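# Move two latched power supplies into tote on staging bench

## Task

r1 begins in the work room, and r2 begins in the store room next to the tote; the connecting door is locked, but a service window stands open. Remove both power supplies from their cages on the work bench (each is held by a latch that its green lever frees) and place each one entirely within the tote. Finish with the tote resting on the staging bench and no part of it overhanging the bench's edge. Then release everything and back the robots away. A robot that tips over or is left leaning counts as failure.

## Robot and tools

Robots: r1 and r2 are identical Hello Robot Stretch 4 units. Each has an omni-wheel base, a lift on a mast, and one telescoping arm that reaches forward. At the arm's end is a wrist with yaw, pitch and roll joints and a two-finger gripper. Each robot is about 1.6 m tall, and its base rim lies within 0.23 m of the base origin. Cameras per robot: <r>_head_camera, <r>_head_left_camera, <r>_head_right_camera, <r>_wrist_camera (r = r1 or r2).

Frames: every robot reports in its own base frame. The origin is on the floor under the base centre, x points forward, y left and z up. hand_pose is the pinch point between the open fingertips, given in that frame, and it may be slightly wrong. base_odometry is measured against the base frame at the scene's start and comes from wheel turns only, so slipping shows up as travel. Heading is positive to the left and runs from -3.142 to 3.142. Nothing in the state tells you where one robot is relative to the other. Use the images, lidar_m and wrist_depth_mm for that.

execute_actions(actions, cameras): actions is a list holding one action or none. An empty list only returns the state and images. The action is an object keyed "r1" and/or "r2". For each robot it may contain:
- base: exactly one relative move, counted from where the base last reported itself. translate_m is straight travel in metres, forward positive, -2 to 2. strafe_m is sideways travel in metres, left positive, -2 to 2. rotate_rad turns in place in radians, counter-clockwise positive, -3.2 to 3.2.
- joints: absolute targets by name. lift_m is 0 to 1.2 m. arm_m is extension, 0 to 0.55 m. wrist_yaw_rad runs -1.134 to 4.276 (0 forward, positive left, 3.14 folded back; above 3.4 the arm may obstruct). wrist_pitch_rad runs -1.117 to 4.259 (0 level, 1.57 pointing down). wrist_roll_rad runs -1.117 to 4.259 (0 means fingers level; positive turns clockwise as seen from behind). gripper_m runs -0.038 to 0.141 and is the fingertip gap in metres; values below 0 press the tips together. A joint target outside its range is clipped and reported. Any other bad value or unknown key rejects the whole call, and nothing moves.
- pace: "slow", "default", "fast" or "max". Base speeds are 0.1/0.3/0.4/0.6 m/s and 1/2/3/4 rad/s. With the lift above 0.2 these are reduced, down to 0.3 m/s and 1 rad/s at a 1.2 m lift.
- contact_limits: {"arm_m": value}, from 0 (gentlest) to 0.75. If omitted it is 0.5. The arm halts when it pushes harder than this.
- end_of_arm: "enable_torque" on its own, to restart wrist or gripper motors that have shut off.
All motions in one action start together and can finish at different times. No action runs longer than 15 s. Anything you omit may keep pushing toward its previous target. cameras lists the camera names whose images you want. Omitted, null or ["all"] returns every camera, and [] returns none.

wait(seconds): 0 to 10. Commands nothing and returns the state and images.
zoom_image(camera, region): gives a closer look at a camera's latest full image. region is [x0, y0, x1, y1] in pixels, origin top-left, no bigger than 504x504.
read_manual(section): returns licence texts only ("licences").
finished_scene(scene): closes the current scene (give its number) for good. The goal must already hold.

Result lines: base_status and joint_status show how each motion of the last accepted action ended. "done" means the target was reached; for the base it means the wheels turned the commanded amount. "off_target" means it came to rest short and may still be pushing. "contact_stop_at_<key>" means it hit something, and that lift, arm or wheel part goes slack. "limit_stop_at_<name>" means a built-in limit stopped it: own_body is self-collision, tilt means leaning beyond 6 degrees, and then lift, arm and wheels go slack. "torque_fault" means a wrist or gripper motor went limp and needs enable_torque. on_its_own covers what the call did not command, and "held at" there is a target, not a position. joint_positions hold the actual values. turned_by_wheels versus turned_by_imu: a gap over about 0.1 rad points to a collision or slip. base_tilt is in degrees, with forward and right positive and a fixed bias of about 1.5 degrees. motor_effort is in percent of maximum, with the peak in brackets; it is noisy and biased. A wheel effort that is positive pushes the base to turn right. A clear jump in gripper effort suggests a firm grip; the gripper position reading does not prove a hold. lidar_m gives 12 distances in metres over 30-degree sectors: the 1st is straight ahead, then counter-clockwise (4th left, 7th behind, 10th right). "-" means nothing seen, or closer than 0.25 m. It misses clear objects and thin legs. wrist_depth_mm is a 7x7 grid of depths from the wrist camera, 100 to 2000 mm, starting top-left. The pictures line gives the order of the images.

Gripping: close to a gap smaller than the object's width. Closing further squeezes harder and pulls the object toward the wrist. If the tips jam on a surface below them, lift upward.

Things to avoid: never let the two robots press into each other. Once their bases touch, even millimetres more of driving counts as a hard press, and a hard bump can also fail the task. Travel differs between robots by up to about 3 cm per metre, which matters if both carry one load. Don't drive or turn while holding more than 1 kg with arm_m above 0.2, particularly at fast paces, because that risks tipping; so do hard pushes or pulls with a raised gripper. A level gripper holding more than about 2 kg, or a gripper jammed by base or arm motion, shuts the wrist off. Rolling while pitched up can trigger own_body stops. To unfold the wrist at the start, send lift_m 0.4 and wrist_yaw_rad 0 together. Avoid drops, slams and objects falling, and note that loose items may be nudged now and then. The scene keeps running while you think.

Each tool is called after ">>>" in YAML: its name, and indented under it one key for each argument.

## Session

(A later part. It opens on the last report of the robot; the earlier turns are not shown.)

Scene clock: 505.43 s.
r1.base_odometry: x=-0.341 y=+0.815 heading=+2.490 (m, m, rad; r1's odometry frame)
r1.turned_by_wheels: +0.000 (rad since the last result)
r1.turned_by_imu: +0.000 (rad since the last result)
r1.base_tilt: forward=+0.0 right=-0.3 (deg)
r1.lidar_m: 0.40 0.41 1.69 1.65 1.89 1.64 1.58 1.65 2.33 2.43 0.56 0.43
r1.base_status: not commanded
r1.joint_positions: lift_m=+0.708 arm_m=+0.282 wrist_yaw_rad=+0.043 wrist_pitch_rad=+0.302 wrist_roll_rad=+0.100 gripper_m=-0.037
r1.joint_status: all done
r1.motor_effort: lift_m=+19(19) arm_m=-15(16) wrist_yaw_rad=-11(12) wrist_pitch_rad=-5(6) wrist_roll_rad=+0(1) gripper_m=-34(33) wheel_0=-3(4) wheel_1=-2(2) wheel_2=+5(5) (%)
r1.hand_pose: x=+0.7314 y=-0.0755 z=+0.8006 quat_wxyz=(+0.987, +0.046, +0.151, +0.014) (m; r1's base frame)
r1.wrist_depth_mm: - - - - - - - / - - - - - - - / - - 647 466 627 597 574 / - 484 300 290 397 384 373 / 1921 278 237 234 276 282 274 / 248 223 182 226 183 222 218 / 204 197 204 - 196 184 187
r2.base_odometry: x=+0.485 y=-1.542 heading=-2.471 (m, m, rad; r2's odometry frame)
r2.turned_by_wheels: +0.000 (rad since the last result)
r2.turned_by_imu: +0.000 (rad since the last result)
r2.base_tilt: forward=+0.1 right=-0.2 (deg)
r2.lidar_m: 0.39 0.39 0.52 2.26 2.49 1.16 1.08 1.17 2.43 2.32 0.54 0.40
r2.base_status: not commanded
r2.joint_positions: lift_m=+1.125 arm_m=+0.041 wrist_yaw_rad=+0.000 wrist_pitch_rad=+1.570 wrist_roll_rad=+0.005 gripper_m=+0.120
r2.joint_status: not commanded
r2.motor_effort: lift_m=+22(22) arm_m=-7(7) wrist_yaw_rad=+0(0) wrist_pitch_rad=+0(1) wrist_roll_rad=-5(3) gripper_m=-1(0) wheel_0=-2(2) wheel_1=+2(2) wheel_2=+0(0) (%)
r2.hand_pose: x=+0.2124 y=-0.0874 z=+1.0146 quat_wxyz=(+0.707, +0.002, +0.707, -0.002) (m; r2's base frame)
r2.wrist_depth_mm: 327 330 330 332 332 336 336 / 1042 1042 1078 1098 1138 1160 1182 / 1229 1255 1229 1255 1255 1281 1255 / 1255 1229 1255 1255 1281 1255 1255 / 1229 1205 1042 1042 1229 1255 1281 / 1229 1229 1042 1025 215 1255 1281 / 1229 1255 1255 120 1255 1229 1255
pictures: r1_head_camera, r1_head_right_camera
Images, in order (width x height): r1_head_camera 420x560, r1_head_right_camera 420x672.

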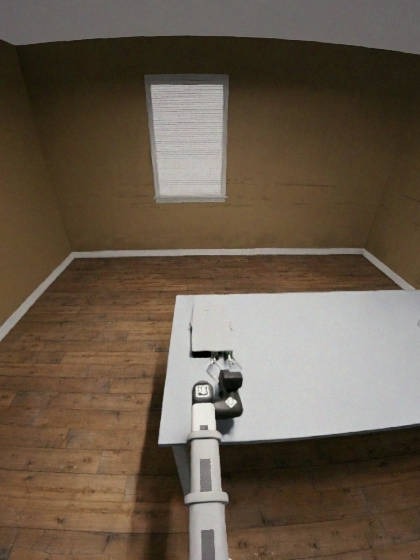

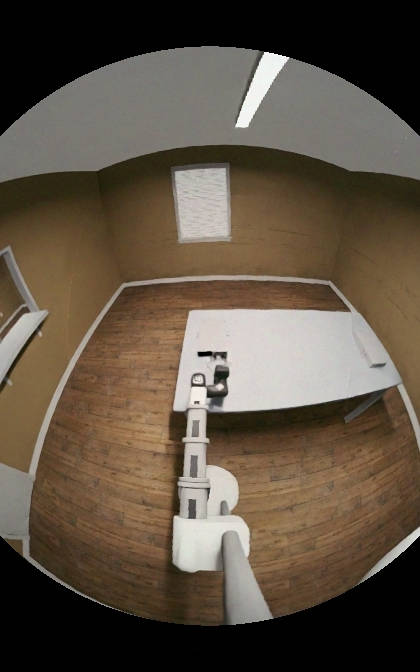

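>>> execute_actions:
  actions:
    - {"r1":{"joints":{"gripper_m":0.012,"arm_m":0.276}}}
  cameras: []

>>> execute_actions:
  actions:
    - {"r1":{"joints":{"gripper_m":0.04,"arm_m":0.24}}}
  cameras: []

>>> execute_actions:
  actions:
    - {"r1":{"base":{"strafe_m":-0.005},"joints":{"wrist_roll_rad":0.15,"wrist_yaw_rad":0.05,"lift_m":0.793}}}
  cameras: []

>>> execute_actions:
  actions:
    - {"r1":{"joints":{"arm_m":0.29,"wrist_pitch_rad":0.6},"pace":"slow"}}
  cameras: ["r1_wrist_camera"]

>>> zoom_image:
  camera: "r1_wrist_camera"
  region: [190, 180, 410, 330]

Scene clock: 507.60 s.
r1.base_odometry: x=-0.341 y=+0.814 heading=+2.489 (m, m, rad; r1's odometry frame)
r1.turned_by_wheels: +0.000 (rad since the last result)
r1.turned_by_imu: +0.000 (rad since the last result)
r1.base_tilt: forward=-0.1 right=-0.3 (deg)
r1.lidar_m: 0.39 0.42 1.70 1.68 1.88 1.61 1.57 1.65 2.30 2.41 0.59 0.40
r1.base_status: not commanded
r1.joint_positions: lift_m=+0.708 arm_m=+0.277 wrist_yaw_rad=+0.037 wrist_pitch_rad=+0.311 wrist_roll_rad=+0.100 gripper_m=+0.012
r1.joint_status: all done
r1.on_its_own: wrist_pitch_rad is at rest, and its effort (-31) is outside its rest range (-23 to +23)
r1.motor_effort: lift_m=+20(20) arm_m=-4(12) wrist_yaw_rad=+8(13) wrist_pitch_rad=-31(32) wrist_roll_rad=+0(2) gripper_m=-1(33) wheel_0=+2(3) wheel_1=+1(2) wheel_2=-5(5) (%)
r1.hand_pose: x=+0.7252 y=-0.0773 z=+0.7980 quat_wxyz=(+0.987, +0.047, +0.155, +0.010) (m; r1's base frame)
r1.wrist_depth_mm: - - - - - - - / - - - - - - - / - - 455 433 580 559 535 / - 421 285 274 377 364 355 / 991 274 265 225 266 273 266 / 239 235 186 193 206 217 211 / 197 186 198 - 183 180 181
r2.base_odometry: x=+0.485 y=-1.542 heading=-2.471 (m, m, rad; r2's odometry frame)
r2.turned_by_wheels: +0.000 (rad since the last result)
r2.turned_by_imu: +0.001 (rad since the last result)
r2.base_tilt: forward=+0.2 right=-0.2 (deg)
r2.lidar_m: 0.39 0.39 0.52 2.28 2.48 1.14 1.09 1.18 2.42 2.33 0.56 0.38
r2.base_status: not commanded
r2.joint_positions: lift_m=+1.125 arm_m=+0.041 wrist_yaw_rad=+0.000 wrist_pitch_rad=+1.570 wrist_roll_rad=+0.005 gripper_m=+0.120
r2.joint_status: not commanded
r2.motor_effort: lift_m=+22(22) arm_m=-7(7) wrist_yaw_rad=+0(0) wrist_pitch_rad=+0(0) wrist_roll_rad=-3(4) gripper_m=-1(2) wheel_0=-2(2) wheel_1=+2(2) wheel_2=+0(0) (%)
r2.hand_pose: x=+0.2124 y=-0.0874 z=+1.0146 quat_wxyz=(+0.707, +0.002, +0.707, -0.002) (m; r2's base frame)
r2.wrist_depth_mm: 329 330 330 332 334 336 336 / 1025 1042 1078 1098 1118 1160 1160 / 1229 1255 1255 1281 1281 1255 1281 / 1229 1255 1255 1229 1255 1281 1281 / 1255 1255 1060 1025 1255 1255 1255 / 1229 1229 1025 1025 216 1255 1281 / 1229 1229 1229 119 1255 1255 1281
pictures: none
No camera images: the call's "cameras" was empty. Leave "cameras" out to get every camera's image.

Scene clock: 508.63 s.
r1.base_odometry: x=-0.341 y=+0.815 heading=+2.490 (m, m, rad; r1's odometry frame)
r1.turned_by_wheels: +0.000 (rad since the last result)
r1.turned_by_imu: +0.000 (rad since the last result)
r1.base_tilt: forward=+0.0 right=-0.4 (deg)
r1.lidar_m: 0.40 0.41 1.69 1.66 1.90 1.63 1.58 1.66 2.30 2.43 0.57 0.42
r1.base_status: not commanded
r1.joint_positions: lift_m=+0.708 arm_m=+0.242 wrist_yaw_rad=+0.040 wrist_pitch_rad=+0.302 wrist_roll_rad=+0.100 gripper_m=+0.040
r1.joint_status: all done
r1.motor_effort: lift_m=+20(19) arm_m=-9(13) wrist_yaw_rad=-1(7) wrist_pitch_rad=-8(32) wrist_roll_rad=+0(2) gripper_m=-2(3) wheel_0=+1(2) wheel_1=+1(1) wheel_2=-2(5) (%)
r1.hand_pose: x=+0.6911 y=-0.0764 z=+0.8003 quat_wxyz=(+0.987, +0.046, +0.151, +0.012) (m; r1's base frame)
r1.wrist_depth_mm: - - - - - - - / - - - - - - - / - - 647 477 627 585 569 / - 484 322 293 397 384 377 / 1863 304 282 273 290 285 278 / 249 245 197 227 196 225 220 / 204 198 206 - 193 185 187
r2.base_odometry: x=+0.485 y=-1.542 heading=-2.471 (m, m, rad; r2's odometry frame)
r2.turned_by_wheels: +0.000 (rad since the last result)
r2.turned_by_imu: +0.000 (rad since the last result)
r2.base_tilt: forward=+0.1 right=-0.2 (deg)
r2.lidar_m: 0.38 0.39 0.52 2.30 2.51 1.14 1.08 1.14 2.41 2.34 0.56 0.40
r2.base_status: not commanded
r2.joint_positions: lift_m=+1.125 arm_m=+0.041 wrist_yaw_rad=+0.000 wrist_pitch_rad=+1.570 wrist_roll_rad=+0.005 gripper_m=+0.120
r2.joint_status: not commanded
r2.motor_effort: lift_m=+22(22) arm_m=-8(7) wrist_yaw_rad=+0(0) wrist_pitch_rad=+0(0) wrist_roll_rad=-2(3) gripper_m=-1(1) wheel_0=-2(2) wheel_1=+2(2) wheel_2=+0(0) (%)
r2.hand_pose: x=+0.2124 y=-0.0874 z=+1.0146 quat_wxyz=(+0.707, +0.002, +0.707, -0.002) (m; r2's base frame)
r2.wrist_depth_mm: 329 329 330 332 332 334 336 / 1025 1025 1078 1098 1118 1160 1182 / 1229 1255 1255 1281 1255 1255 1255 / 1255 1229 1229 1229 1281 1255 1281 / 1255 1255 1060 1025 1255 1255 1255 / 1229 1229 1025 1042 215 1255 1255 / 1255 1229 1229 119 1229 1255 1255
pictures: none
No camera images: the call's "cameras" was empty. Leave "cameras" out to get every camera's image.

Scene clock: 509.97 s.
r1.base_odometry: x=-0.338 y=+0.819 heading=+2.489 (m, m, rad; r1's odometry frame)
r1.turned_by_wheels: +0.000 (rad since the last result)
r1.turned_by_imu: +0.000 (rad since the last result)
r1.base_tilt: forward=+0.0 right=-0.4 (deg)
r1.lidar_m: 0.38 0.44 1.70 1.68 1.89 1.63 1.57 1.66 2.30 2.41 0.56 0.43
r1.base_status: done
r1.joint_positions: lift_m=+0.793 arm_m=+0.242 wrist_yaw_rad=+0.050 wrist_pitch_rad=+0.302 wrist_roll_rad=+0.150 gripper_m=+0.040
r1.joint_status: all done
r1.motor_effort: lift_m=+23(24) arm_m=-9(9) wrist_yaw_rad=-2(1) wrist_pitch_rad=-8(8) wrist_roll_rad=-1(2) gripper_m=-4(3) wheel_0=-1(4) wheel_1=-1(5) wheel_2=+0(2) (%)
r1.hand_pose: x=+0.6919 y=-0.0736 z=+0.8851 quat_wxyz=(+0.986, +0.070, +0.152, +0.013) (m; r1's base frame)
r1.wrist_depth_mm: - - - - - - - / - - - - - - - / - - - - - - - / - - 683 525 597 564 535 / - - 397 375 439 424 404 / 1661 410 196 300 195 334 324 / 1336 315 320 - 294 279 278
r2.base_odometry: x=+0.485 y=-1.542 heading=-2.471 (m, m, rad; r2's odometry frame)
r2.turned_by_wheels: +0.000 (rad since the last result)
r2.turned_by_imu: +0.000 (rad since the last result)
r2.base_tilt: forward=+0.1 right=-0.3 (deg)
r2.lidar_m: 0.36 0.38 0.52 2.28 2.50 1.17 1.10 1.18 2.42 2.32 0.57 0.42
r2.base_status: not commanded
r2.joint_positions: lift_m=+1.125 arm_m=+0.041 wrist_yaw_rad=+0.000 wrist_pitch_rad=+1.570 wrist_roll_rad=+0.005 gripper_m=+0.120
r2.joint_status: not commanded
r2.motor_effort: lift_m=+22(22) arm_m=-7(7) wrist_yaw_rad=+0(0) wrist_pitch_rad=+0(1) wrist_roll_rad=-2(4) gripper_m=+0(1) wheel_0=-2(2) wheel_1=+2(2) wheel_2=+0(0) (%)
r2.hand_pose: x=+0.2124 y=-0.0874 z=+1.0146 quat_wxyz=(+0.707, +0.002, +0.707, -0.002) (m; r2's base frame)
r2.wrist_depth_mm: 329 329 330 330 334 334 336 / 1025 1060 1060 1098 1138 1182 1182 / 1205 1229 1255 1255 1229 1255 1281 / 1229 1229 1255 1255 1255 1281 1281 / 1229 1229 1042 1042 1255 1281 1281 / 1229 1229 1025 1042 216 1255 1255 / 1229 1229 1229 119 1229 1255 1255
pictures: none
No camera images: the call's "cameras" was empty. Leave "cameras" out to get every camera's image.

Scene clock: 511.67 s.
r1.base_odometry: x=-0.338 y=+0.819 heading=+2.489 (m, m, rad; r1's odometry frame)
r1.turned_by_wheels: +0.000 (rad since the last result)
r1.turned_by_imu: +0.000 (rad since the last result)
r1.base_tilt: forward=-0.1 right=-0.3 (deg)
r1.lidar_m: 0.41 0.43 1.70 1.68 1.93 1.63 1.54 1.64 2.28 2.43 0.54 0.41
r1.base_status: not commanded
r1.joint_positions: lift_m=+0.793 arm_m=+0.288 wrist_yaw_rad=+0.050 wrist_pitch_rad=+0.601 wrist_roll_rad=+0.150 gripper_m=+0.040
r1.joint_status: all done
r1.motor_effort: lift_m=+23(22) arm_m=+9(11) wrist_yaw_rad=-1(1) wrist_pitch_rad=-5(5) wrist_roll_rad=+1(1) gripper_m=-2(4) wheel_0=-1(1) wheel_1=-1(1) wheel_2=+0(0) (%)
r1.hand_pose: x=+0.7012 y=-0.0754 z=+0.8078 quat_wxyz=(+0.953, +0.064, +0.297, +0.002) (m; r1's base frame)
r1.wrist_depth_mm: - - - - - - - / - - 442 445 517 496 492 / - 477 340 330 404 389 379 / 1618 340 274 267 330 320 314 / 329 293 279 271 277 273 267 / 262 257 197 243 195 236 232 / 231 224 229 - 216 208 208
r2.base_odometry: x=+0.485 y=-1.542 heading=-2.471 (m, m, rad; r2's odometry frame)
r2.turned_by_wheels: +0.000 (rad since the last result)
r2.turned_by_imu: +0.000 (rad since the last result)
r2.base_tilt: forward=+0.1 right=-0.2 (deg)
r2.lidar_m: 0.38 0.39 0.53 2.26 2.49 1.14 1.07 1.16 2.43 2.32 0.57 0.38
r2.base_status: not commanded
r2.joint_positions: lift_m=+1.125 arm_m=+0.041 wrist_yaw_rad=+0.000 wrist_pitch_rad=+1.570 wrist_roll_rad=+0.005 gripper_m=+0.120
r2.joint_status: not commanded
r2.motor_effort: lift_m=+22(22) arm_m=-7(7) wrist_yaw_rad=+0(0) wrist_pitch_rad=+0(1) wrist_roll_rad=-5(3) gripper_m=-1(2) wheel_0=-2(2) wheel_1=+2(2) wheel_2=+0(0) (%)
r2.hand_pose: x=+0.2124 y=-0.0874 z=+1.0146 quat_wxyz=(+0.707, +0.002, +0.707, -0.002) (m; r2's base frame)
r2.wrist_depth_mm: 327 327 330 330 334 334 336 / 1042 1060 1078 1078 1138 1160 1182 / 1229 1255 1255 1255 1255 1281 1281 / 1229 1229 1281 1255 1255 1229 1281 / 1229 1229 1060 1025 1229 1281 1255 / 1229 1229 1025 1008 215 1281 1281 / 1229 1229 1229 119 1255 1281 1255
pictures: r1_wrist_camera
camera_calibration (this result's frames):
r1_wrist_camera: T_world_to_cam=[[-0.0610651, -0.992914, -0.101949, 0.0422896], [-0.599395, 0.118151, -0.791685, 1.11463], [0.798121, 0.0127633, -0.602363, 0.156221], [0, 0, 0, 1]] pos_world=[0.546005, -0.0916989, 0.980852]
Images, in order (width x height): r1_wrist_camera 616x392.

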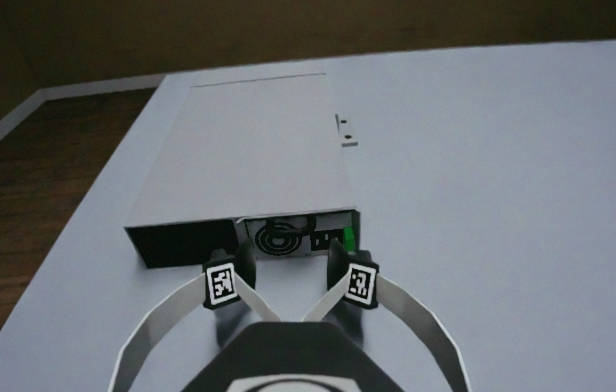

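Region (190, 180, 410, 330) of r1_wrist_camera's 616x392 image, scaled by 2.291; it fills the top 344 rows of this view, and the rest is white.

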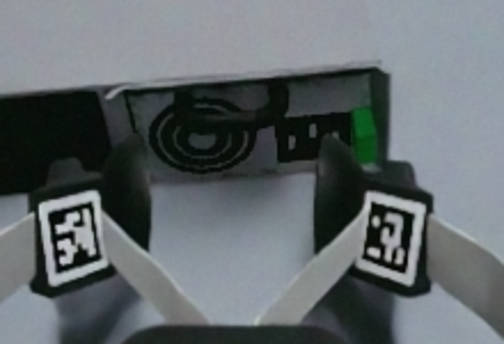

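>>> execute_actions:
  actions:
    - {"r1":{"joints":{"arm_m":0.306},"pace":"slow"}}
  cameras: ["r1_wrist_camera"]

>>> zoom_image:
  camera: "r1_wrist_camera"
  region: [190, 180, 410, 330]

Scene clock: 512.90 s.
r1.base_odometry: x=-0.338 y=+0.819 heading=+2.489 (m, m, rad; r1's odometry frame)
r1.turned_by_wheels: +0.000 (rad since the last result)
r1.turned_by_imu: +0.000 (rad since the last result)
r1.base_tilt: forward=-0.1 right=-0.4 (deg)
r1.lidar_m: 0.39 0.43 1.70 1.66 1.90 1.64 1.54 1.66 2.31 2.44 0.57 0.41
r1.base_status: not commanded
r1.joint_positions: lift_m=+0.793 arm_m=+0.304 wrist_yaw_rad=+0.050 wrist_pitch_rad=+0.601 wrist_roll_rad=+0.150 gripper_m=+0.040
r1.joint_status: all done
r1.motor_effort: lift_m=+23(23) arm_m=+9(7) wrist_yaw_rad=-2(2) wrist_pitch_rad=-5(5) wrist_roll_rad=+1(1) gripper_m=-3(3) wheel_0=-1(1) wheel_1=+0(1) wheel_2=+0(0) (%)
r1.hand_pose: x=+0.7172 y=-0.0754 z=+0.8078 quat_wxyz=(+0.953, +0.064, +0.297, +0.002) (m; r1's base frame)
r1.wrist_depth_mm: - - - - - - - / - - 445 445 512 504 488 / - 473 340 332 404 389 384 / 1661 338 276 268 332 322 317 / 831 285 247 247 276 274 268 / 264 257 197 243 196 236 232 / 229 224 228 - 216 208 208
r2.base_odometry: x=+0.485 y=-1.542 heading=-2.471 (m, m, rad; r2's odometry frame)
r2.turned_by_wheels: +0.000 (rad since the last result)
r2.turned_by_imu: +0.000 (rad since the last result)
r2.base_tilt: forward=+0.1 right=-0.2 (deg)
r2.lidar_m: 0.37 0.40 0.56 2.31 2.51 1.16 1.09 1.15 2.41 2.31 0.56 0.41
r2.base_status: not commanded
r2.joint_positions: lift_m=+1.125 arm_m=+0.041 wrist_yaw_rad=+0.000 wrist_pitch_rad=+1.570 wrist_roll_rad=+0.005 gripper_m=+0.120
r2.joint_status: not commanded
r2.motor_effort: lift_m=+22(22) arm_m=-7(7) wrist_yaw_rad=+0(0) wrist_pitch_rad=+0(0) wrist_roll_rad=-2(3) gripper_m=+0(0) wheel_0=-2(2) wheel_1=+2(2) wheel_2=+0(0) (%)
r2.hand_pose: x=+0.2124 y=-0.0874 z=+1.0146 quat_wxyz=(+0.707, +0.002, +0.707, -0.002) (m; r2's base frame)
r2.wrist_depth_mm: 327 329 330 330 334 336 336 / 1025 1042 1060 1098 1138 1160 1182 / 1229 1255 1229 1255 1255 1281 1281 / 1229 1229 1255 1255 1255 1255 1255 / 1229 1229 1042 1025 1255 1255 1255 / 1229 1229 1025 1025 215 1255 1255 / 1229 1205 1229 119 1255 1255 1255
pictures: r1_wrist_camera
camera_calibration (this result's frames):
r1_wrist_camera: T_world_to_cam=[[-0.0610668, -0.992914, -0.101947, 0.0432657], [-0.59941, 0.11815, -0.791674, 1.12422], [0.798109, 0.012763, -0.602378, 0.143467], [0, 0, 0, 1]] pos_world=[0.56201, -0.0916988, 0.980851]
Images, in order (width x height): r1_wrist_camera 616x392.

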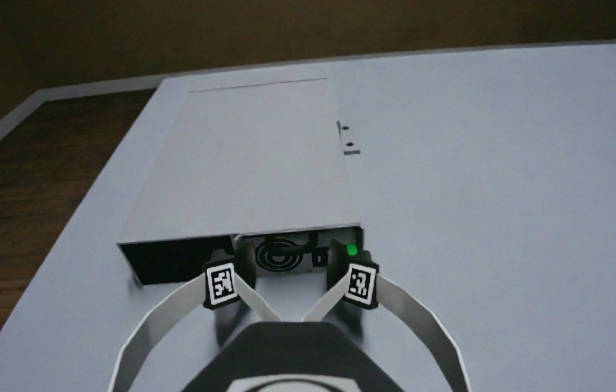

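Region (190, 180, 410, 330) of r1_wrist_camera's 616x392 image, scaled by 2.291; it fills the top 344 rows of this view, and the rest is white.

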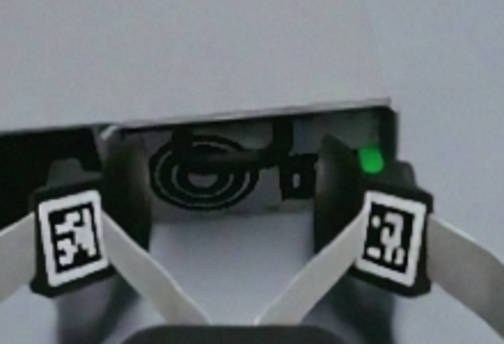

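Nicely lined up. Go in.

>>> execute_actions:
  actions:
    - {"r1":{"joints":{"arm_m":0.316,"lift_m":0.791},"pace":"slow"}}
  cameras: ["r1_wrist_camera"]

>>> zoom_image:
  camera: "r1_wrist_camera"
  region: [190, 180, 410, 330]

Scene clock: 513.93 s.
r1.base_odometry: x=-0.338 y=+0.819 heading=+2.489 (m, m, rad; r1's odometry frame)
r1.turned_by_wheels: +0.000 (rad since the last result)
r1.turned_by_imu: +0.000 (rad since the last result)
r1.base_tilt: forward=-0.1 right=-0.4 (deg)
r1.lidar_m: 0.40 0.41 1.69 1.65 1.90 1.63 1.56 1.66 2.31 2.43 0.56 0.40
r1.base_status: not commanded
r1.joint_positions: lift_m=+0.791 arm_m=+0.314 wrist_yaw_rad=+0.048 wrist_pitch_rad=+0.607 wrist_roll_rad=+0.150 gripper_m=+0.040
r1.joint_status: all done
r1.motor_effort: lift_m=+17(21) arm_m=+12(8) wrist_yaw_rad=+6(5) wrist_pitch_rad=-19(20) wrist_roll_rad=-2(0) gripper_m=-4(3) wheel_0=+0(1) wheel_1=-1(1) wheel_2=-2(2) (%)
r1.hand_pose: x=+0.7257 y=-0.0760 z=+0.8050 quat_wxyz=(+0.952, +0.064, +0.299, +0.000) (m; r1's base frame)
r1.wrist_depth_mm: - - - - - - - / - - 433 433 504 488 473 / - 455 332 322 394 382 373 / 1618 329 268 262 324 314 309 / 314 274 239 237 273 270 263 / 259 253 196 239 195 234 229 / 227 220 224 - 213 206 205
r2.base_odometry: x=+0.485 y=-1.542 heading=-2.471 (m, m, rad; r2's odometry frame)
r2.turned_by_wheels: +0.000 (rad since the last result)
r2.turned_by_imu: +0.000 (rad since the last result)
r2.base_tilt: forward=+0.2 right=-0.2 (deg)
r2.lidar_m: 0.38 0.38 0.56 2.31 2.51 1.16 1.09 1.13 2.41 2.32 0.57 0.39
r2.base_status: not commanded
r2.joint_positions: lift_m=+1.125 arm_m=+0.041 wrist_yaw_rad=+0.000 wrist_pitch_rad=+1.570 wrist_roll_rad=+0.005 gripper_m=+0.120
r2.joint_status: not commanded
r2.motor_effort: lift_m=+22(22) arm_m=-7(7) wrist_yaw_rad=+0(0) wrist_pitch_rad=+0(1) wrist_roll_rad=-2(3) gripper_m=-2(1) wheel_0=-2(2) wheel_1=+2(2) wheel_2=-1(0) (%)
r2.hand_pose: x=+0.2124 y=-0.0874 z=+1.0146 quat_wxyz=(+0.707, +0.002, +0.707, -0.002) (m; r2's base frame)
r2.wrist_depth_mm: 327 330 330 330 332 336 334 / 1042 1042 1060 1118 1138 1160 1182 / 1229 1229 1255 1255 1255 1255 1281 / 1229 1255 1281 1255 1255 1255 1281 / 1229 1229 1042 1042 1255 1255 1255 / 1255 1229 1025 1025 216 1255 1281 / 1229 1229 1255 119 1255 1255 1255
pictures: r1_wrist_camera
camera_calibration (this result's frames):
r1_wrist_camera: T_world_to_cam=[[-0.0637001, -0.992807, -0.101374, 0.0444085], [-0.603228, 0.119228, -0.788607, 1.12755], [0.795021, 0.0109176, -0.606484, 0.140471], [0, 0, 0, 1]] pos_world=[0.571324, -0.0918804, 0.978892]
Images, in order (width x height): r1_wrist_camera 616x392.

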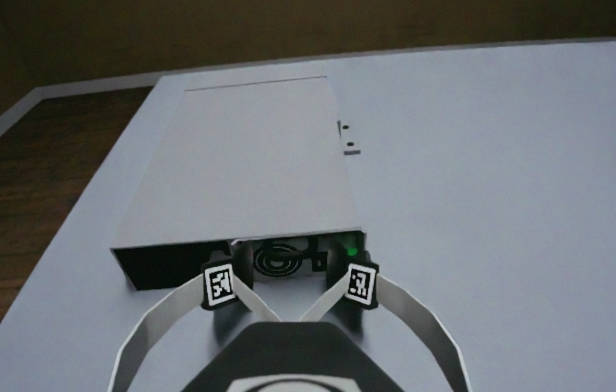

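Region (190, 180, 410, 330) of r1_wrist_camera's 616x392 image, scaled by 2.291; it fills the top 344 rows of this view, and the rest is white.

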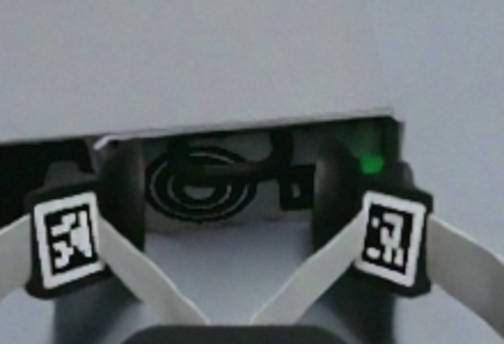

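>>> execute_actions:
  actions:
    - {"r1":{"base":{"strafe_m":0.003},"joints":{"arm_m":0.316,"gripper_m":0.018,"lift_m":0.794},"pace":"slow"}}
  cameras: ["r1_wrist_camera"]

>>> zoom_image:
  camera: "r1_wrist_camera"
  region: [190, 180, 410, 330]

Scene clock: 515.30 s.
r1.base_odometry: x=-0.339 y=+0.816 heading=+2.489 (m, m, rad; r1's odometry frame)
r1.turned_by_wheels: +0.000 (rad since the last result)
r1.turned_by_imu: +0.000 (rad since the last result)
r1.base_tilt: forward=+0.0 right=-0.4 (deg)
r1.lidar_m: 0.39 0.42 1.71 1.65 1.90 1.66 1.57 1.66 2.32 2.45 0.57 0.43
r1.base_status: done
r1.joint_positions: lift_m=+0.794 arm_m=+0.314 wrist_yaw_rad=+0.048 wrist_pitch_rad=+0.606 wrist_roll_rad=+0.150 gripper_m=+0.018
r1.joint_status: all done
r1.motor_effort: lift_m=+24(23) arm_m=+9(12) wrist_yaw_rad=+3(4) wrist_pitch_rad=-19(22) wrist_roll_rad=+1(0) gripper_m=-9(10) wheel_0=-1(7) wheel_1=+0(3) wheel_2=-2(2) (%)
r1.hand_pose: x=+0.7263 y=-0.0759 z=+0.8074 quat_wxyz=(+0.952, +0.064, +0.299, +0.001) (m; r1's base frame)
r1.wrist_depth_mm: - - - - - - - / - - 433 436 512 488 477 / - 462 330 324 394 384 375 / 1618 330 270 264 325 320 309 / 324 277 240 237 273 270 264 / 259 254 190 238 189 235 229 / 228 222 225 - 216 206 206
r2.base_odometry: x=+0.485 y=-1.542 heading=-2.471 (m, m, rad; r2's odometry frame)
r2.turned_by_wheels: +0.000 (rad since the last result)
r2.turned_by_imu: +0.000 (rad since the last result)
r2.base_tilt: forward=+0.1 right=-0.2 (deg)
r2.lidar_m: 0.38 0.39 0.57 2.27 2.48 1.16 1.09 1.18 2.41 2.32 0.58 0.40
r2.base_status: not commanded
r2.joint_positions: lift_m=+1.125 arm_m=+0.041 wrist_yaw_rad=+0.000 wrist_pitch_rad=+1.570 wrist_roll_rad=+0.005 gripper_m=+0.120
r2.joint_status: not commanded
r2.motor_effort: lift_m=+22(22) arm_m=-7(7) wrist_yaw_rad=+0(0) wrist_pitch_rad=+0(1) wrist_roll_rad=-1(2) gripper_m=-1(1) wheel_0=-2(2) wheel_1=+2(2) wheel_2=+0(0) (%)
r2.hand_pose: x=+0.2124 y=-0.0874 z=+1.0146 quat_wxyz=(+0.707, +0.002, +0.707, -0.002) (m; r2's base frame)
r2.wrist_depth_mm: 325 329 329 332 334 334 336 / 1025 1042 1078 1098 1118 1160 1182 / 1255 1229 1255 1255 1281 1281 1255 / 1205 1229 1229 1255 1229 1255 1255 / 1229 1255 1060 1008 1255 1255 1255 / 1229 1229 1042 1025 215 1255 1255 / 1205 1255 1229 119 1255 1255 1255
pictures: r1_wrist_camera
camera_calibration (this result's frames):
r1_wrist_camera: T_world_to_cam=[[-0.0632239, -0.992835, -0.101393, 0.0444731], [-0.603159, 0.118955, -0.788701, 1.12983], [0.795112, 0.0112912, -0.606358, 0.141339], [0, 0, 0, 1]] pos_world=[0.571899, -0.0918404, 0.98131]
Images, in order (width x height): r1_wrist_camera 616x392.

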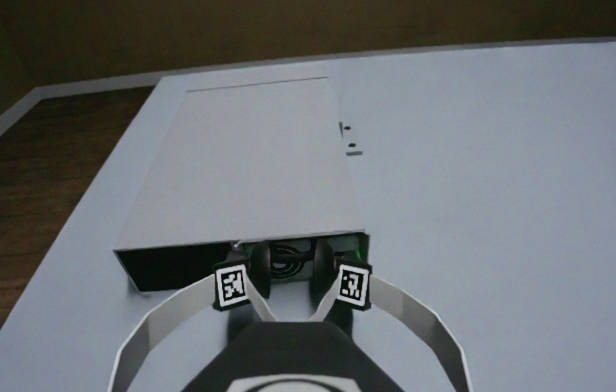

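Region (190, 180, 410, 330) of r1_wrist_camera's 616x392 image, scaled by 2.291; it fills the top 344 rows of this view, and the rest is white.

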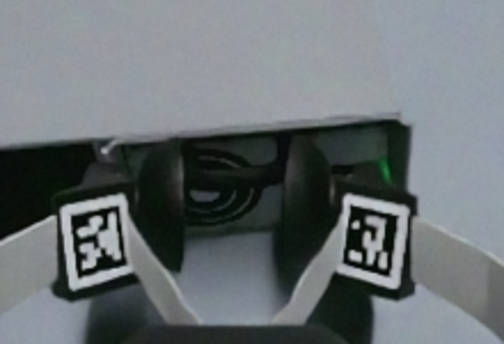

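>>> execute_actions:
  actions:
    - {"r1":{"joints":{"arm_m":0.305,"gripper_m":0.025}}}
  cameras: []

>>> execute_actions:
  actions:
    - {"r1":{"base":{"strafe_m":-0.008},"joints":{"gripper_m":0.04,"wrist_yaw_rad":0.07,"lift_m":0.790},"pace":"slow"}}
  cameras: ["r1_wrist_camera"]

>>> zoom_image:
  camera: "r1_wrist_camera"
  region: [190, 180, 410, 330]

Scene clock: 516.17 s.
r1.base_odometry: x=-0.339 y=+0.816 heading=+2.489 (m, m, rad; r1's odometry frame)
r1.turned_by_wheels: +0.000 (rad since the last result)
r1.turned_by_imu: +0.000 (rad since the last result)
r1.base_tilt: forward=+0.0 right=-0.4 (deg)
r1.lidar_m: 0.36 0.44 1.70 1.63 1.90 1.65 1.56 1.66 2.29 2.43 0.57 0.40
r1.base_status: not commanded
r1.joint_positions: lift_m=+0.794 arm_m=+0.307 wrist_yaw_rad=+0.049 wrist_pitch_rad=+0.602 wrist_roll_rad=+0.150 gripper_m=+0.025
r1.joint_status: all done
r1.motor_effort: lift_m=+23(25) arm_m=-9(10) wrist_yaw_rad=+2(3) wrist_pitch_rad=-6(18) wrist_roll_rad=+1(0) gripper_m=-2(10) wheel_0=-1(1) wheel_1=+0(1) wheel_2=-2(2) (%)
r1.hand_pose: x=+0.7193 y=-0.0757 z=+0.8086 quat_wxyz=(+0.953, +0.064, +0.297, +0.001) (m; r1's base frame)
r1.wrist_depth_mm: - - - - - - - / - - 452 452 521 496 492 / - 473 340 332 402 392 382 / 1661 347 277 268 329 322 317 / 1281 285 247 238 278 273 267 / 264 258 195 234 188 237 234 / 232 223 229 - 213 210 208
r2.base_odometry: x=+0.485 y=-1.542 heading=-2.471 (m, m, rad; r2's odometry frame)
r2.turned_by_wheels: +0.000 (rad since the last result)
r2.turned_by_imu: +0.000 (rad since the last result)
r2.base_tilt: forward=+0.1 right=-0.2 (deg)
r2.lidar_m: 0.38 0.41 0.53 2.29 2.49 1.15 1.09 1.17 2.42 2.32 0.56 0.41
r2.base_status: not commanded
r2.joint_positions: lift_m=+1.125 arm_m=+0.041 wrist_yaw_rad=+0.000 wrist_pitch_rad=+1.570 wrist_roll_rad=+0.005 gripper_m=+0.120
r2.joint_status: not commanded
r2.motor_effort: lift_m=+22(22) arm_m=-7(7) wrist_yaw_rad=+0(0) wrist_pitch_rad=+0(1) wrist_roll_rad=-1(4) gripper_m=-1(0) wheel_0=-2(2) wheel_1=+2(2) wheel_2=+0(0) (%)
r2.hand_pose: x=+0.2124 y=-0.0874 z=+1.0146 quat_wxyz=(+0.707, +0.002, +0.707, -0.002) (m; r2's base frame)
r2.wrist_depth_mm: 329 327 330 330 334 334 336 / 1025 1042 1060 1098 1138 1160 1182 / 1255 1255 1255 1255 1255 1255 1281 / 1229 1229 1229 1255 1255 1255 1281 / 1229 1255 1042 1042 1255 1281 1281 / 1229 1255 1025 1042 215 1255 1255 / 1205 1229 1205 119 1229 1281 1255
pictures: none
No camera images: the call's "cameras" was empty. Leave "cameras" out to get every camera's image.

Scene clock: 517.17 s.
r1.base_odometry: x=-0.334 y=+0.822 heading=+2.489 (m, m, rad; r1's odometry frame)
r1.turned_by_wheels: +0.000 (rad since the last result)
r1.turned_by_imu: +0.000 (rad since the last result)
r1.base_tilt: forward=-0.1 right=-0.3 (deg)
r1.lidar_m: 0.39 0.44 1.70 1.65 1.93 1.63 1.57 1.65 2.32 2.42 0.59 0.41
r1.base_status: done
r1.joint_positions: lift_m=+0.790 arm_m=+0.307 wrist_yaw_rad=+0.070 wrist_pitch_rad=+0.602 wrist_roll_rad=+0.150 gripper_m=+0.040
r1.joint_status: all done
r1.motor_effort: lift_m=+16(22) arm_m=-9(9) wrist_yaw_rad=-1(8) wrist_pitch_rad=-5(7) wrist_roll_rad=+2(1) gripper_m=-4(5) wheel_0=+1(2) wheel_1=+1(7) wheel_2=-1(1) (%)
r1.hand_pose: x=+0.7207 y=-0.0706 z=+0.8051 quat_wxyz=(+0.953, +0.061, +0.298, +0.011) (m; r1's base frame)
r1.wrist_depth_mm: - - - - - - - / - - 442 436 512 492 477 / - 473 334 324 394 387 379 / 1618 332 272 263 325 317 309 / 324 279 244 242 274 268 264 / 260 253 197 239 196 235 229 / 227 221 225 - 213 206 204
r2.base_odometry: x=+0.485 y=-1.542 heading=-2.471 (m, m, rad; r2's odometry frame)
r2.turned_by_wheels: +0.000 (rad since the last result)
r2.turned_by_imu: +0.000 (rad since the last result)
r2.base_tilt: forward=+0.2 right=-0.2 (deg)
r2.lidar_m: 0.36 0.40 0.55 2.28 2.50 1.18 1.08 1.16 2.42 2.31 0.58 0.40
r2.base_status: not commanded
r2.joint_positions: lift_m=+1.125 arm_m=+0.041 wrist_yaw_rad=+0.000 wrist_pitch_rad=+1.570 wrist_roll_rad=+0.005 gripper_m=+0.120
r2.joint_status: not commanded
r2.motor_effort: lift_m=+22(22) arm_m=-7(7) wrist_yaw_rad=+0(0) wrist_pitch_rad=+0(1) wrist_roll_rad=-3(2) gripper_m=-2(1) wheel_0=-2(2) wheel_1=+2(2) wheel_2=+0(0) (%)
r2.hand_pose: x=+0.2124 y=-0.0874 z=+1.0146 quat_wxyz=(+0.707, +0.002, +0.707, -0.002) (m; r2's base frame)
r2.wrist_depth_mm: 329 329 329 332 334 334 336 / 1042 1042 1060 1098 1138 1160 1182 / 1229 1255 1255 1255 1255 1281 1255 / 1255 1255 1255 1255 1281 1281 1255 / 1229 1229 1042 1025 1255 1255 1281 / 1255 1205 1025 1042 216 1255 1255 / 1229 1229 1229 119 1229 1255 1229
pictures: r1_wrist_camera
camera_calibration (this result's frames):
r1_wrist_camera: T_world_to_cam=[[-0.0414055, -0.993925, -0.101971, 0.0337751], [-0.601938, 0.106273, -0.791439, 1.12447], [0.797469, 0.0286103, -0.602682, 0.140886], [0, 0, 0, 1]] pos_world=[0.565909, -0.0899619, 0.978305]
Images, in order (width x height): r1_wrist_camera 616x392.

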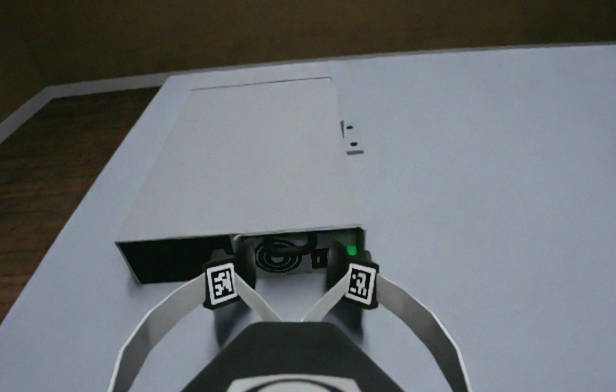

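Region (190, 180, 410, 330) of r1_wrist_camera's 616x392 image, scaled by 2.291; it fills the top 344 rows of this view, and the rest is white.

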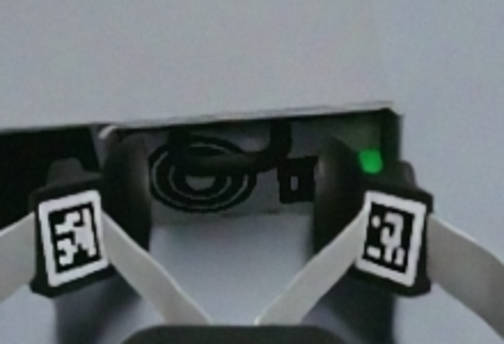

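>>> execute_actions:
  actions:
    - {"r1":{"joints":{"arm_m":0.318},"pace":"slow"}}
  cameras: ["r1_wrist_camera"]

>>> zoom_image:
  camera: "r1_wrist_camera"
  region: [190, 180, 410, 330]

Scene clock: 518.23 s.
r1.base_odometry: x=-0.334 y=+0.822 heading=+2.489 (m, m, rad; r1's odometry frame)
r1.turned_by_wheels: +0.000 (rad since the last result)
r1.turned_by_imu: +0.000 (rad since the last result)
r1.base_tilt: forward=-0.1 right=-0.4 (deg)
r1.lidar_m: 0.39 0.43 1.71 1.69 1.94 1.64 1.56 1.66 2.28 2.43 0.57 0.43
r1.base_status: not commanded
r1.joint_positions: lift_m=+0.790 arm_m=+0.315 wrist_yaw_rad=+0.066 wrist_pitch_rad=+0.609 wrist_roll_rad=+0.150 gripper_m=+0.040
r1.joint_status: all done
r1.on_its_own: wrist_pitch_rad is at rest, and its effort (-28) is outside its rest range (-23 to +23)
r1.motor_effort: lift_m=+17(17) arm_m=+14(12) wrist_yaw_rad=+10(11) wrist_pitch_rad=-28(27) wrist_roll_rad=+1(1) gripper_m=-3(4) wheel_0=+2(2) wheel_1=+2(2) wheel_2=-4(4) (%)
r1.hand_pose: x=+0.7282 y=-0.0717 z=+0.8034 quat_wxyz=(+0.952, +0.061, +0.301, +0.009) (m; r1's base frame)
r1.wrist_depth_mm: - - - - - - - / - - 430 424 496 484 466 / - 449 329 319 389 382 373 / 1618 297 265 258 320 310 304 / 307 273 236 236 270 266 260 / 257 251 210 237 196 232 228 / 224 219 224 - 213 204 202
r2.base_odometry: x=+0.485 y=-1.542 heading=-2.471 (m, m, rad; r2's odometry frame)
r2.turned_by_wheels: +0.000 (rad since the last result)
r2.turned_by_imu: +0.000 (rad since the last result)
r2.base_tilt: forward=+0.1 right=-0.2 (deg)
r2.lidar_m: 0.38 0.39 0.56 2.30 2.47 1.15 1.07 1.17 2.40 2.31 0.56 0.40
r2.base_status: not commanded
r2.joint_positions: lift_m=+1.125 arm_m=+0.041 wrist_yaw_rad=+0.000 wrist_pitch_rad=+1.570 wrist_roll_rad=+0.005 gripper_m=+0.120
r2.joint_status: not commanded
r2.motor_effort: lift_m=+22(22) arm_m=-7(7) wrist_yaw_rad=+0(0) wrist_pitch_rad=-1(0) wrist_roll_rad=-1(2) gripper_m=-1(1) wheel_0=-2(2) wheel_1=+2(2) wheel_2=+0(0) (%)
r2.hand_pose: x=+0.2124 y=-0.0874 z=+1.0146 quat_wxyz=(+0.707, +0.002, +0.707, -0.002) (m; r2's base frame)
r2.wrist_depth_mm: 327 329 330 332 334 334 336 / 1025 1060 1060 1098 1138 1160 1182 / 1255 1255 1255 1255 1255 1281 1281 / 1229 1229 1255 1255 1255 1281 1255 / 1229 1229 1042 1042 1255 1255 1255 / 1229 1229 1008 1008 215 1255 1255 / 1229 1229 1229 119 1255 1229 1255
pictures: r1_wrist_camera
camera_calibration (this result's frames):
r1_wrist_camera: T_world_to_cam=[[-0.0461334, -0.993801, -0.101153, 0.035653], [-0.607303, 0.108301, -0.787054, 1.12822], [0.79313, 0.0251212, -0.608535, 0.141525], [0, 0, 0, 1]] pos_world=[0.574569, -0.0903112, 0.977699]
Images, in order (width x height): r1_wrist_camera 616x392.

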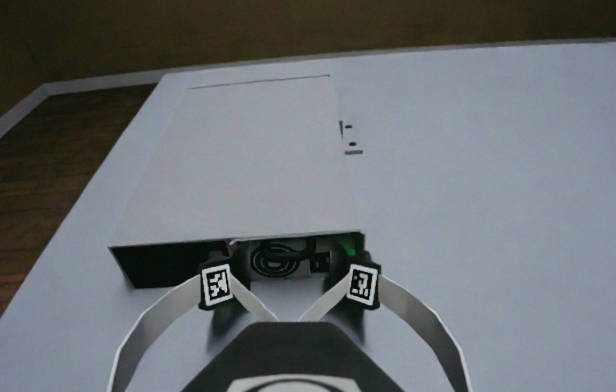

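Region (190, 180, 410, 330) of r1_wrist_camera's 616x392 image, scaled by 2.291; it fills the top 344 rows of this view, and the rest is white.

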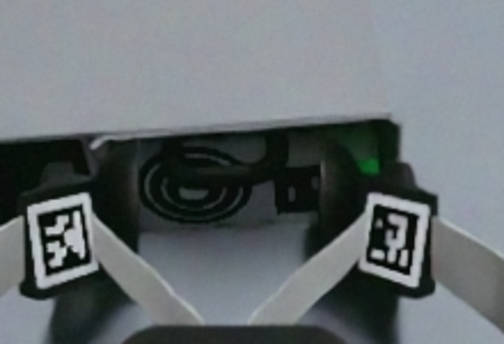

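Both pads on the face. Close.

>>> execute_actions:
  actions:
    - {"r1":{"base":{"strafe_m":0.003},"joints":{"arm_m":0.318,"gripper_m":0.018},"pace":"slow"}}
  cameras: ["r1_wrist_camera"]

>>> zoom_image:
  camera: "r1_wrist_camera"
  region: [190, 180, 410, 330]

Scene clock: 519.57 s.
r1.base_odometry: x=-0.336 y=+0.820 heading=+2.489 (m, m, rad; r1's odometry frame)
r1.turned_by_wheels: +0.000 (rad since the last result)
r1.turned_by_imu: +0.000 (rad since the last result)
r1.base_tilt: forward=+0.0 right=-0.4 (deg)
r1.lidar_m: 0.39 0.44 1.71 1.65 1.91 1.63 1.58 1.65 2.33 2.43 0.57 0.41
r1.base_status: done
r1.joint_positions: lift_m=+0.790 arm_m=+0.316 wrist_yaw_rad=+0.068 wrist_pitch_rad=+0.608 wrist_roll_rad=+0.150 gripper_m=+0.018
r1.joint_status: all done
r1.motor_effort: lift_m=+18(18) arm_m=+10(15) wrist_yaw_rad=+4(13) wrist_pitch_rad=-22(27) wrist_roll_rad=-2(1) gripper_m=-10(12) wheel_0=-1(3) wheel_1=+1(6) wheel_2=-5(6) (%)
r1.hand_pose: x=+0.7293 y=-0.0711 z=+0.8037 quat_wxyz=(+0.952, +0.061, +0.301, +0.010) (m; r1's base frame)
r1.wrist_depth_mm: - - - - - - - / - - 424 410 492 484 462 / - 452 325 310 389 375 368 / 1661 330 265 256 320 314 304 / 314 276 236 233 270 265 260 / 255 252 188 234 188 230 228 / 224 215 223 - 211 202 202
r2.base_odometry: x=+0.485 y=-1.542 heading=-2.471 (m, m, rad; r2's odometry frame)
r2.turned_by_wheels: +0.000 (rad since the last result)
r2.turned_by_imu: +0.000 (rad since the last result)
r2.base_tilt: forward=+0.2 right=-0.2 (deg)
r2.lidar_m: 0.38 0.40 0.55 2.29 2.47 1.16 1.08 1.16 2.41 2.32 0.57 0.40
r2.base_status: not commanded
r2.joint_positions: lift_m=+1.125 arm_m=+0.041 wrist_yaw_rad=+0.000 wrist_pitch_rad=+1.570 wrist_roll_rad=+0.005 gripper_m=+0.120
r2.joint_status: not commanded
r2.motor_effort: lift_m=+22(22) arm_m=-7(7) wrist_yaw_rad=+0(0) wrist_pitch_rad=+0(1) wrist_roll_rad=-2(0) gripper_m=-1(0) wheel_0=-2(2) wheel_1=+2(2) wheel_2=+0(0) (%)
r2.hand_pose: x=+0.2124 y=-0.0874 z=+1.0146 quat_wxyz=(+0.707, +0.002, +0.707, -0.002) (m; r2's base frame)
r2.wrist_depth_mm: 329 329 329 332 332 336 336 / 1025 1060 1060 1078 1118 1160 1182 / 1255 1255 1255 1255 1255 1281 1281 / 1229 1255 1229 1255 1255 1255 1255 / 1255 1229 1042 1025 1255 1255 1281 / 1229 1229 1025 1025 216 1255 1255 / 1229 1229 1255 119 1229 1229 1255
pictures: r1_wrist_camera
camera_calibration (this result's frames):
r1_wrist_camera: T_world_to_cam=[[-0.0437883, -0.99389, -0.101321, 0.0347006], [-0.60636, 0.107041, -0.787953, 1.12903], [0.793983, 0.0269338, -0.607342, 0.139326], [0, 0, 0, 1]] pos_world=[0.575497, -0.0901172, 0.977758]
Images, in order (width x height): r1_wrist_camera 616x392.

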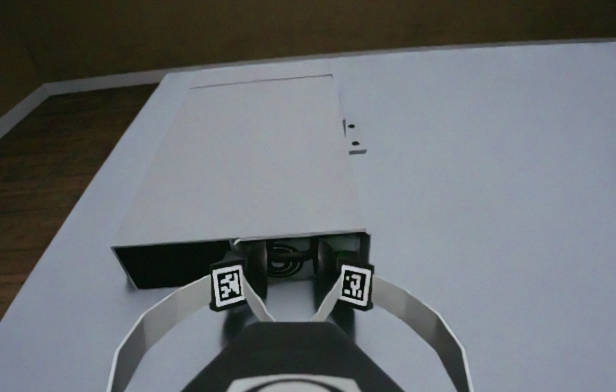

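Region (190, 180, 410, 330) of r1_wrist_camera's 616x392 image, scaled by 2.291; it fills the top 344 rows of this view, and the rest is white.

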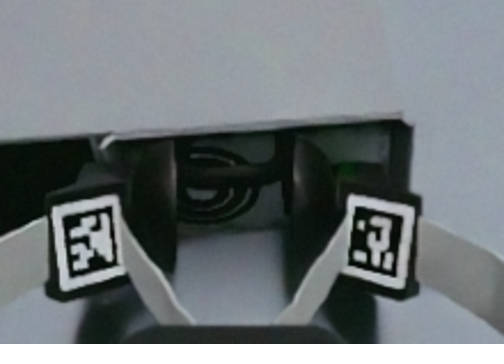

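>>> execute_actions:
  actions:
    - {"r1":{"joints":{"arm_m":0.324,"gripper_m":-0.012,"lift_m":0.785},"pace":"slow"}}
  cameras: ["r1_wrist_camera"]

>>> execute_actions:
  actions:
    - {"r1":{"joints":{"arm_m":0.328,"gripper_m":-0.038,"lift_m":0.781},"pace":"slow"}}
  cameras: ["r1_wrist_camera"]

>>> zoom_image:
  camera: "r1_wrist_camera"
  region: [190, 180, 410, 330]

Scene clock: 521.07 s.
r1.base_odometry: x=-0.336 y=+0.820 heading=+2.489 (m, m, rad; r1's odometry frame)
r1.turned_by_wheels: +0.000 (rad since the last result)
r1.turned_by_imu: +0.000 (rad since the last result)
r1.base_tilt: forward=+0.0 right=-0.3 (deg)
r1.lidar_m: 0.37 0.43 1.70 1.69 1.90 1.64 1.57 1.62 2.26 2.42 0.56 0.43
r1.base_status: not commanded
r1.joint_positions: lift_m=+0.785 arm_m=+0.322 wrist_yaw_rad=+0.068 wrist_pitch_rad=+0.608 wrist_roll_rad=+0.150 gripper_m=-0.011
r1.joint_status: all done
r1.on_its_own: wrist_pitch_rad is at rest, and its effort (-24) is outside its rest range (-23 to +23)
r1.motor_effort: lift_m=+18(18) arm_m=+10(14) wrist_yaw_rad=+4(16) wrist_pitch_rad=-24(27) wrist_roll_rad=+0(2) gripper_m=-21(19) wheel_0=+1(1) wheel_1=+2(2) wheel_2=-5(6) (%)
r1.hand_pose: x=+0.7352 y=-0.0711 z=+0.7985 quat_wxyz=(+0.952, +0.061, +0.301, +0.010) (m; r1's base frame)
r1.wrist_depth_mm: - - - - - - - / - - 413 397 477 466 452 / - 439 315 303 377 366 357 / 1618 282 257 248 310 303 297 / 300 264 227 227 257 259 251 / 249 234 187 229 185 224 220 / 219 212 216 - 208 199 196
r2.base_odometry: x=+0.485 y=-1.542 heading=-2.471 (m, m, rad; r2's odometry frame)
r2.turned_by_wheels: +0.000 (rad since the last result)
r2.turned_by_imu: +0.000 (rad since the last result)
r2.base_tilt: forward=+0.1 right=-0.2 (deg)
r2.lidar_m: 0.38 0.40 0.53 2.28 2.51 1.15 1.09 1.16 2.43 2.31 0.56 0.39
r2.base_status: not commanded
r2.joint_positions: lift_m=+1.125 arm_m=+0.041 wrist_yaw_rad=+0.000 wrist_pitch_rad=+1.570 wrist_roll_rad=+0.005 gripper_m=+0.120
r2.joint_status: not commanded
r2.motor_effort: lift_m=+21(22) arm_m=-7(7) wrist_yaw_rad=+0(0) wrist_pitch_rad=+0(0) wrist_roll_rad=-4(3) gripper_m=+0(1) wheel_0=-2(2) wheel_1=+2(2) wheel_2=+0(1) (%)
r2.hand_pose: x=+0.2124 y=-0.0874 z=+1.0146 quat_wxyz=(+0.707, +0.002, +0.707, -0.002) (m; r2's base frame)
r2.wrist_depth_mm: 329 330 329 332 334 336 336 / 1025 1060 1060 1098 1138 1160 1182 / 1255 1255 1229 1255 1255 1255 1281 / 1229 1229 1255 1229 1281 1255 1281 / 1229 1255 1060 1042 1255 1255 1255 / 1229 1255 1008 1025 216 1255 1255 / 1205 1255 1229 119 1229 1229 1281
pictures: r1_wrist_camera
camera_calibration (this result's frames):
r1_wrist_camera: T_world_to_cam=[[-0.0437705, -0.993898, -0.101244, 0.0343711], [-0.606909, 0.106952, -0.787542, 1.12857], [0.793565, 0.026975, -0.607887, 0.132285], [0, 0, 0, 1]] pos_world=[0.581466, -0.090109, 0.972689]
Images, in order (width x height): r1_wrist_camera 616x392.

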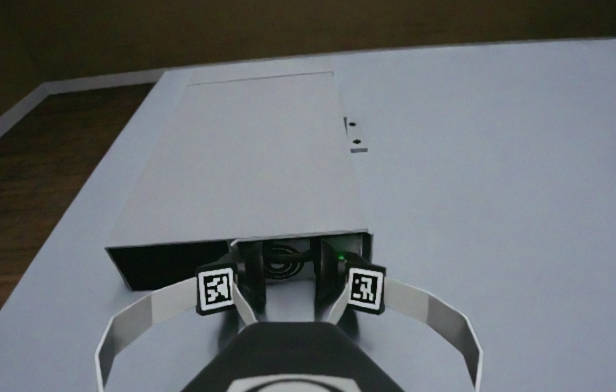

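Scene clock: 522.20 s.
r1.base_odometry: x=-0.336 y=+0.820 heading=+2.489 (m, m, rad; r1's odometry frame)
r1.turned_by_wheels: +0.000 (rad since the last result)
r1.turned_by_imu: +0.000 (rad since the last result)
r1.base_tilt: forward=+0.0 right=-0.4 (deg)
r1.lidar_m: 0.41 0.42 1.70 1.69 1.86 1.62 1.55 1.66 2.34 2.41 0.58 0.39
r1.base_status: not commanded
r1.joint_positions: lift_m=+0.781 arm_m=+0.326 wrist_yaw_rad=+0.069 wrist_pitch_rad=+0.608 wrist_roll_rad=+0.150 gripper_m=-0.037
r1.joint_status: all done
r1.motor_effort: lift_m=+18(19) arm_m=+10(15) wrist_yaw_rad=+1(13) wrist_pitch_rad=-23(26) wrist_roll_rad=-1(1) gripper_m=-27(27) wheel_0=+1(1) wheel_1=+2(2) wheel_2=-4(5) (%)
r1.hand_pose: x=+0.7395 y=-0.0709 z=+0.7946 quat_wxyz=(+0.952, +0.061, +0.301, +0.010) (m; r1's base frame)
r1.wrist_depth_mm: - - - - - - - / - - 397 389 469 459 445 / - 415 307 296 370 357 353 / 1618 274 251 241 303 297 290 / 294 256 219 220 251 254 250 / 244 164 194 226 185 217 216 / 214 208 212 - 202 194 193
r2.base_odometry: x=+0.485 y=-1.542 heading=-2.471 (m, m, rad; r2's odometry frame)
r2.turned_by_wheels: +0.000 (rad since the last result)
r2.turned_by_imu: +0.000 (rad since the last result)
r2.base_tilt: forward=+0.2 right=-0.2 (deg)
r2.lidar_m: 0.38 0.40 0.55 2.29 2.52 1.16 1.07 1.19 2.43 2.32 0.56 0.37
r2.base_status: not commanded
r2.joint_positions: lift_m=+1.125 arm_m=+0.041 wrist_yaw_rad=+0.000 wrist_pitch_rad=+1.570 wrist_roll_rad=+0.005 gripper_m=+0.120
r2.joint_status: not commanded
r2.motor_effort: lift_m=+22(22) arm_m=-8(7) wrist_yaw_rad=+0(0) wrist_pitch_rad=+0(0) wrist_roll_rad=-2(3) gripper_m=-1(0) wheel_0=-2(2) wheel_1=+2(2) wheel_2=-1(0) (%)
r2.hand_pose: x=+0.2124 y=-0.0874 z=+1.0146 quat_wxyz=(+0.707, +0.002, +0.707, -0.002) (m; r2's base frame)
r2.wrist_depth_mm: 327 329 330 332 334 334 336 / 1025 1042 1078 1098 1118 1160 1160 / 1229 1255 1255 1255 1281 1281 1281 / 1205 1229 1255 1255 1255 1255 1281 / 1229 1255 1060 1025 1281 1229 1255 / 1229 1229 1008 1060 216 1255 1255 / 1229 1205 1229 119 1255 1255 1255
pictures: r1_wrist_camera
camera_calibration (this result's frames):
r1_wrist_camera: T_world_to_cam=[[-0.0427527, -0.993936, -0.10131, 0.0337005], [-0.606546, 0.106399, -0.787897, 1.12805], [0.793898, 0.0277646, -0.607416, 0.12595], [0, 0, 0, 1]] pos_world=[0.585664, -0.0900242, 0.968707]
Images, in order (width x height): r1_wrist_camera 616x392.

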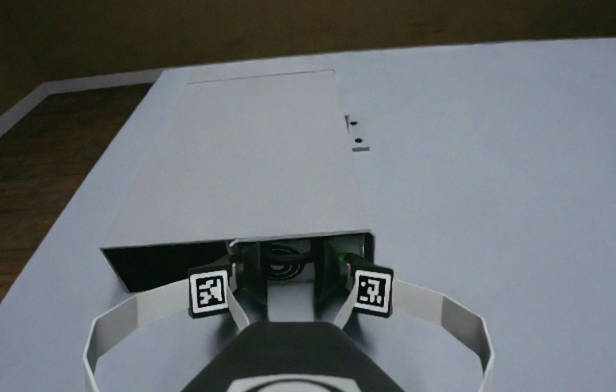

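Region (190, 180, 410, 330) of r1_wrist_camera's 616x392 image, scaled by 2.291; it fills the top 344 rows of this view, and the rest is white.

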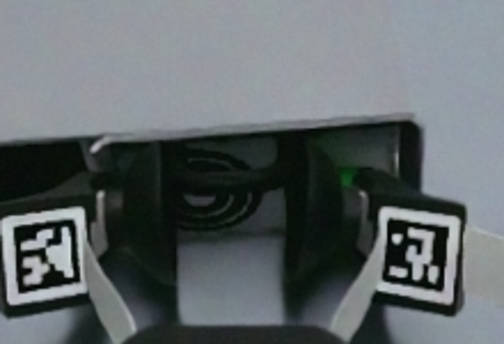

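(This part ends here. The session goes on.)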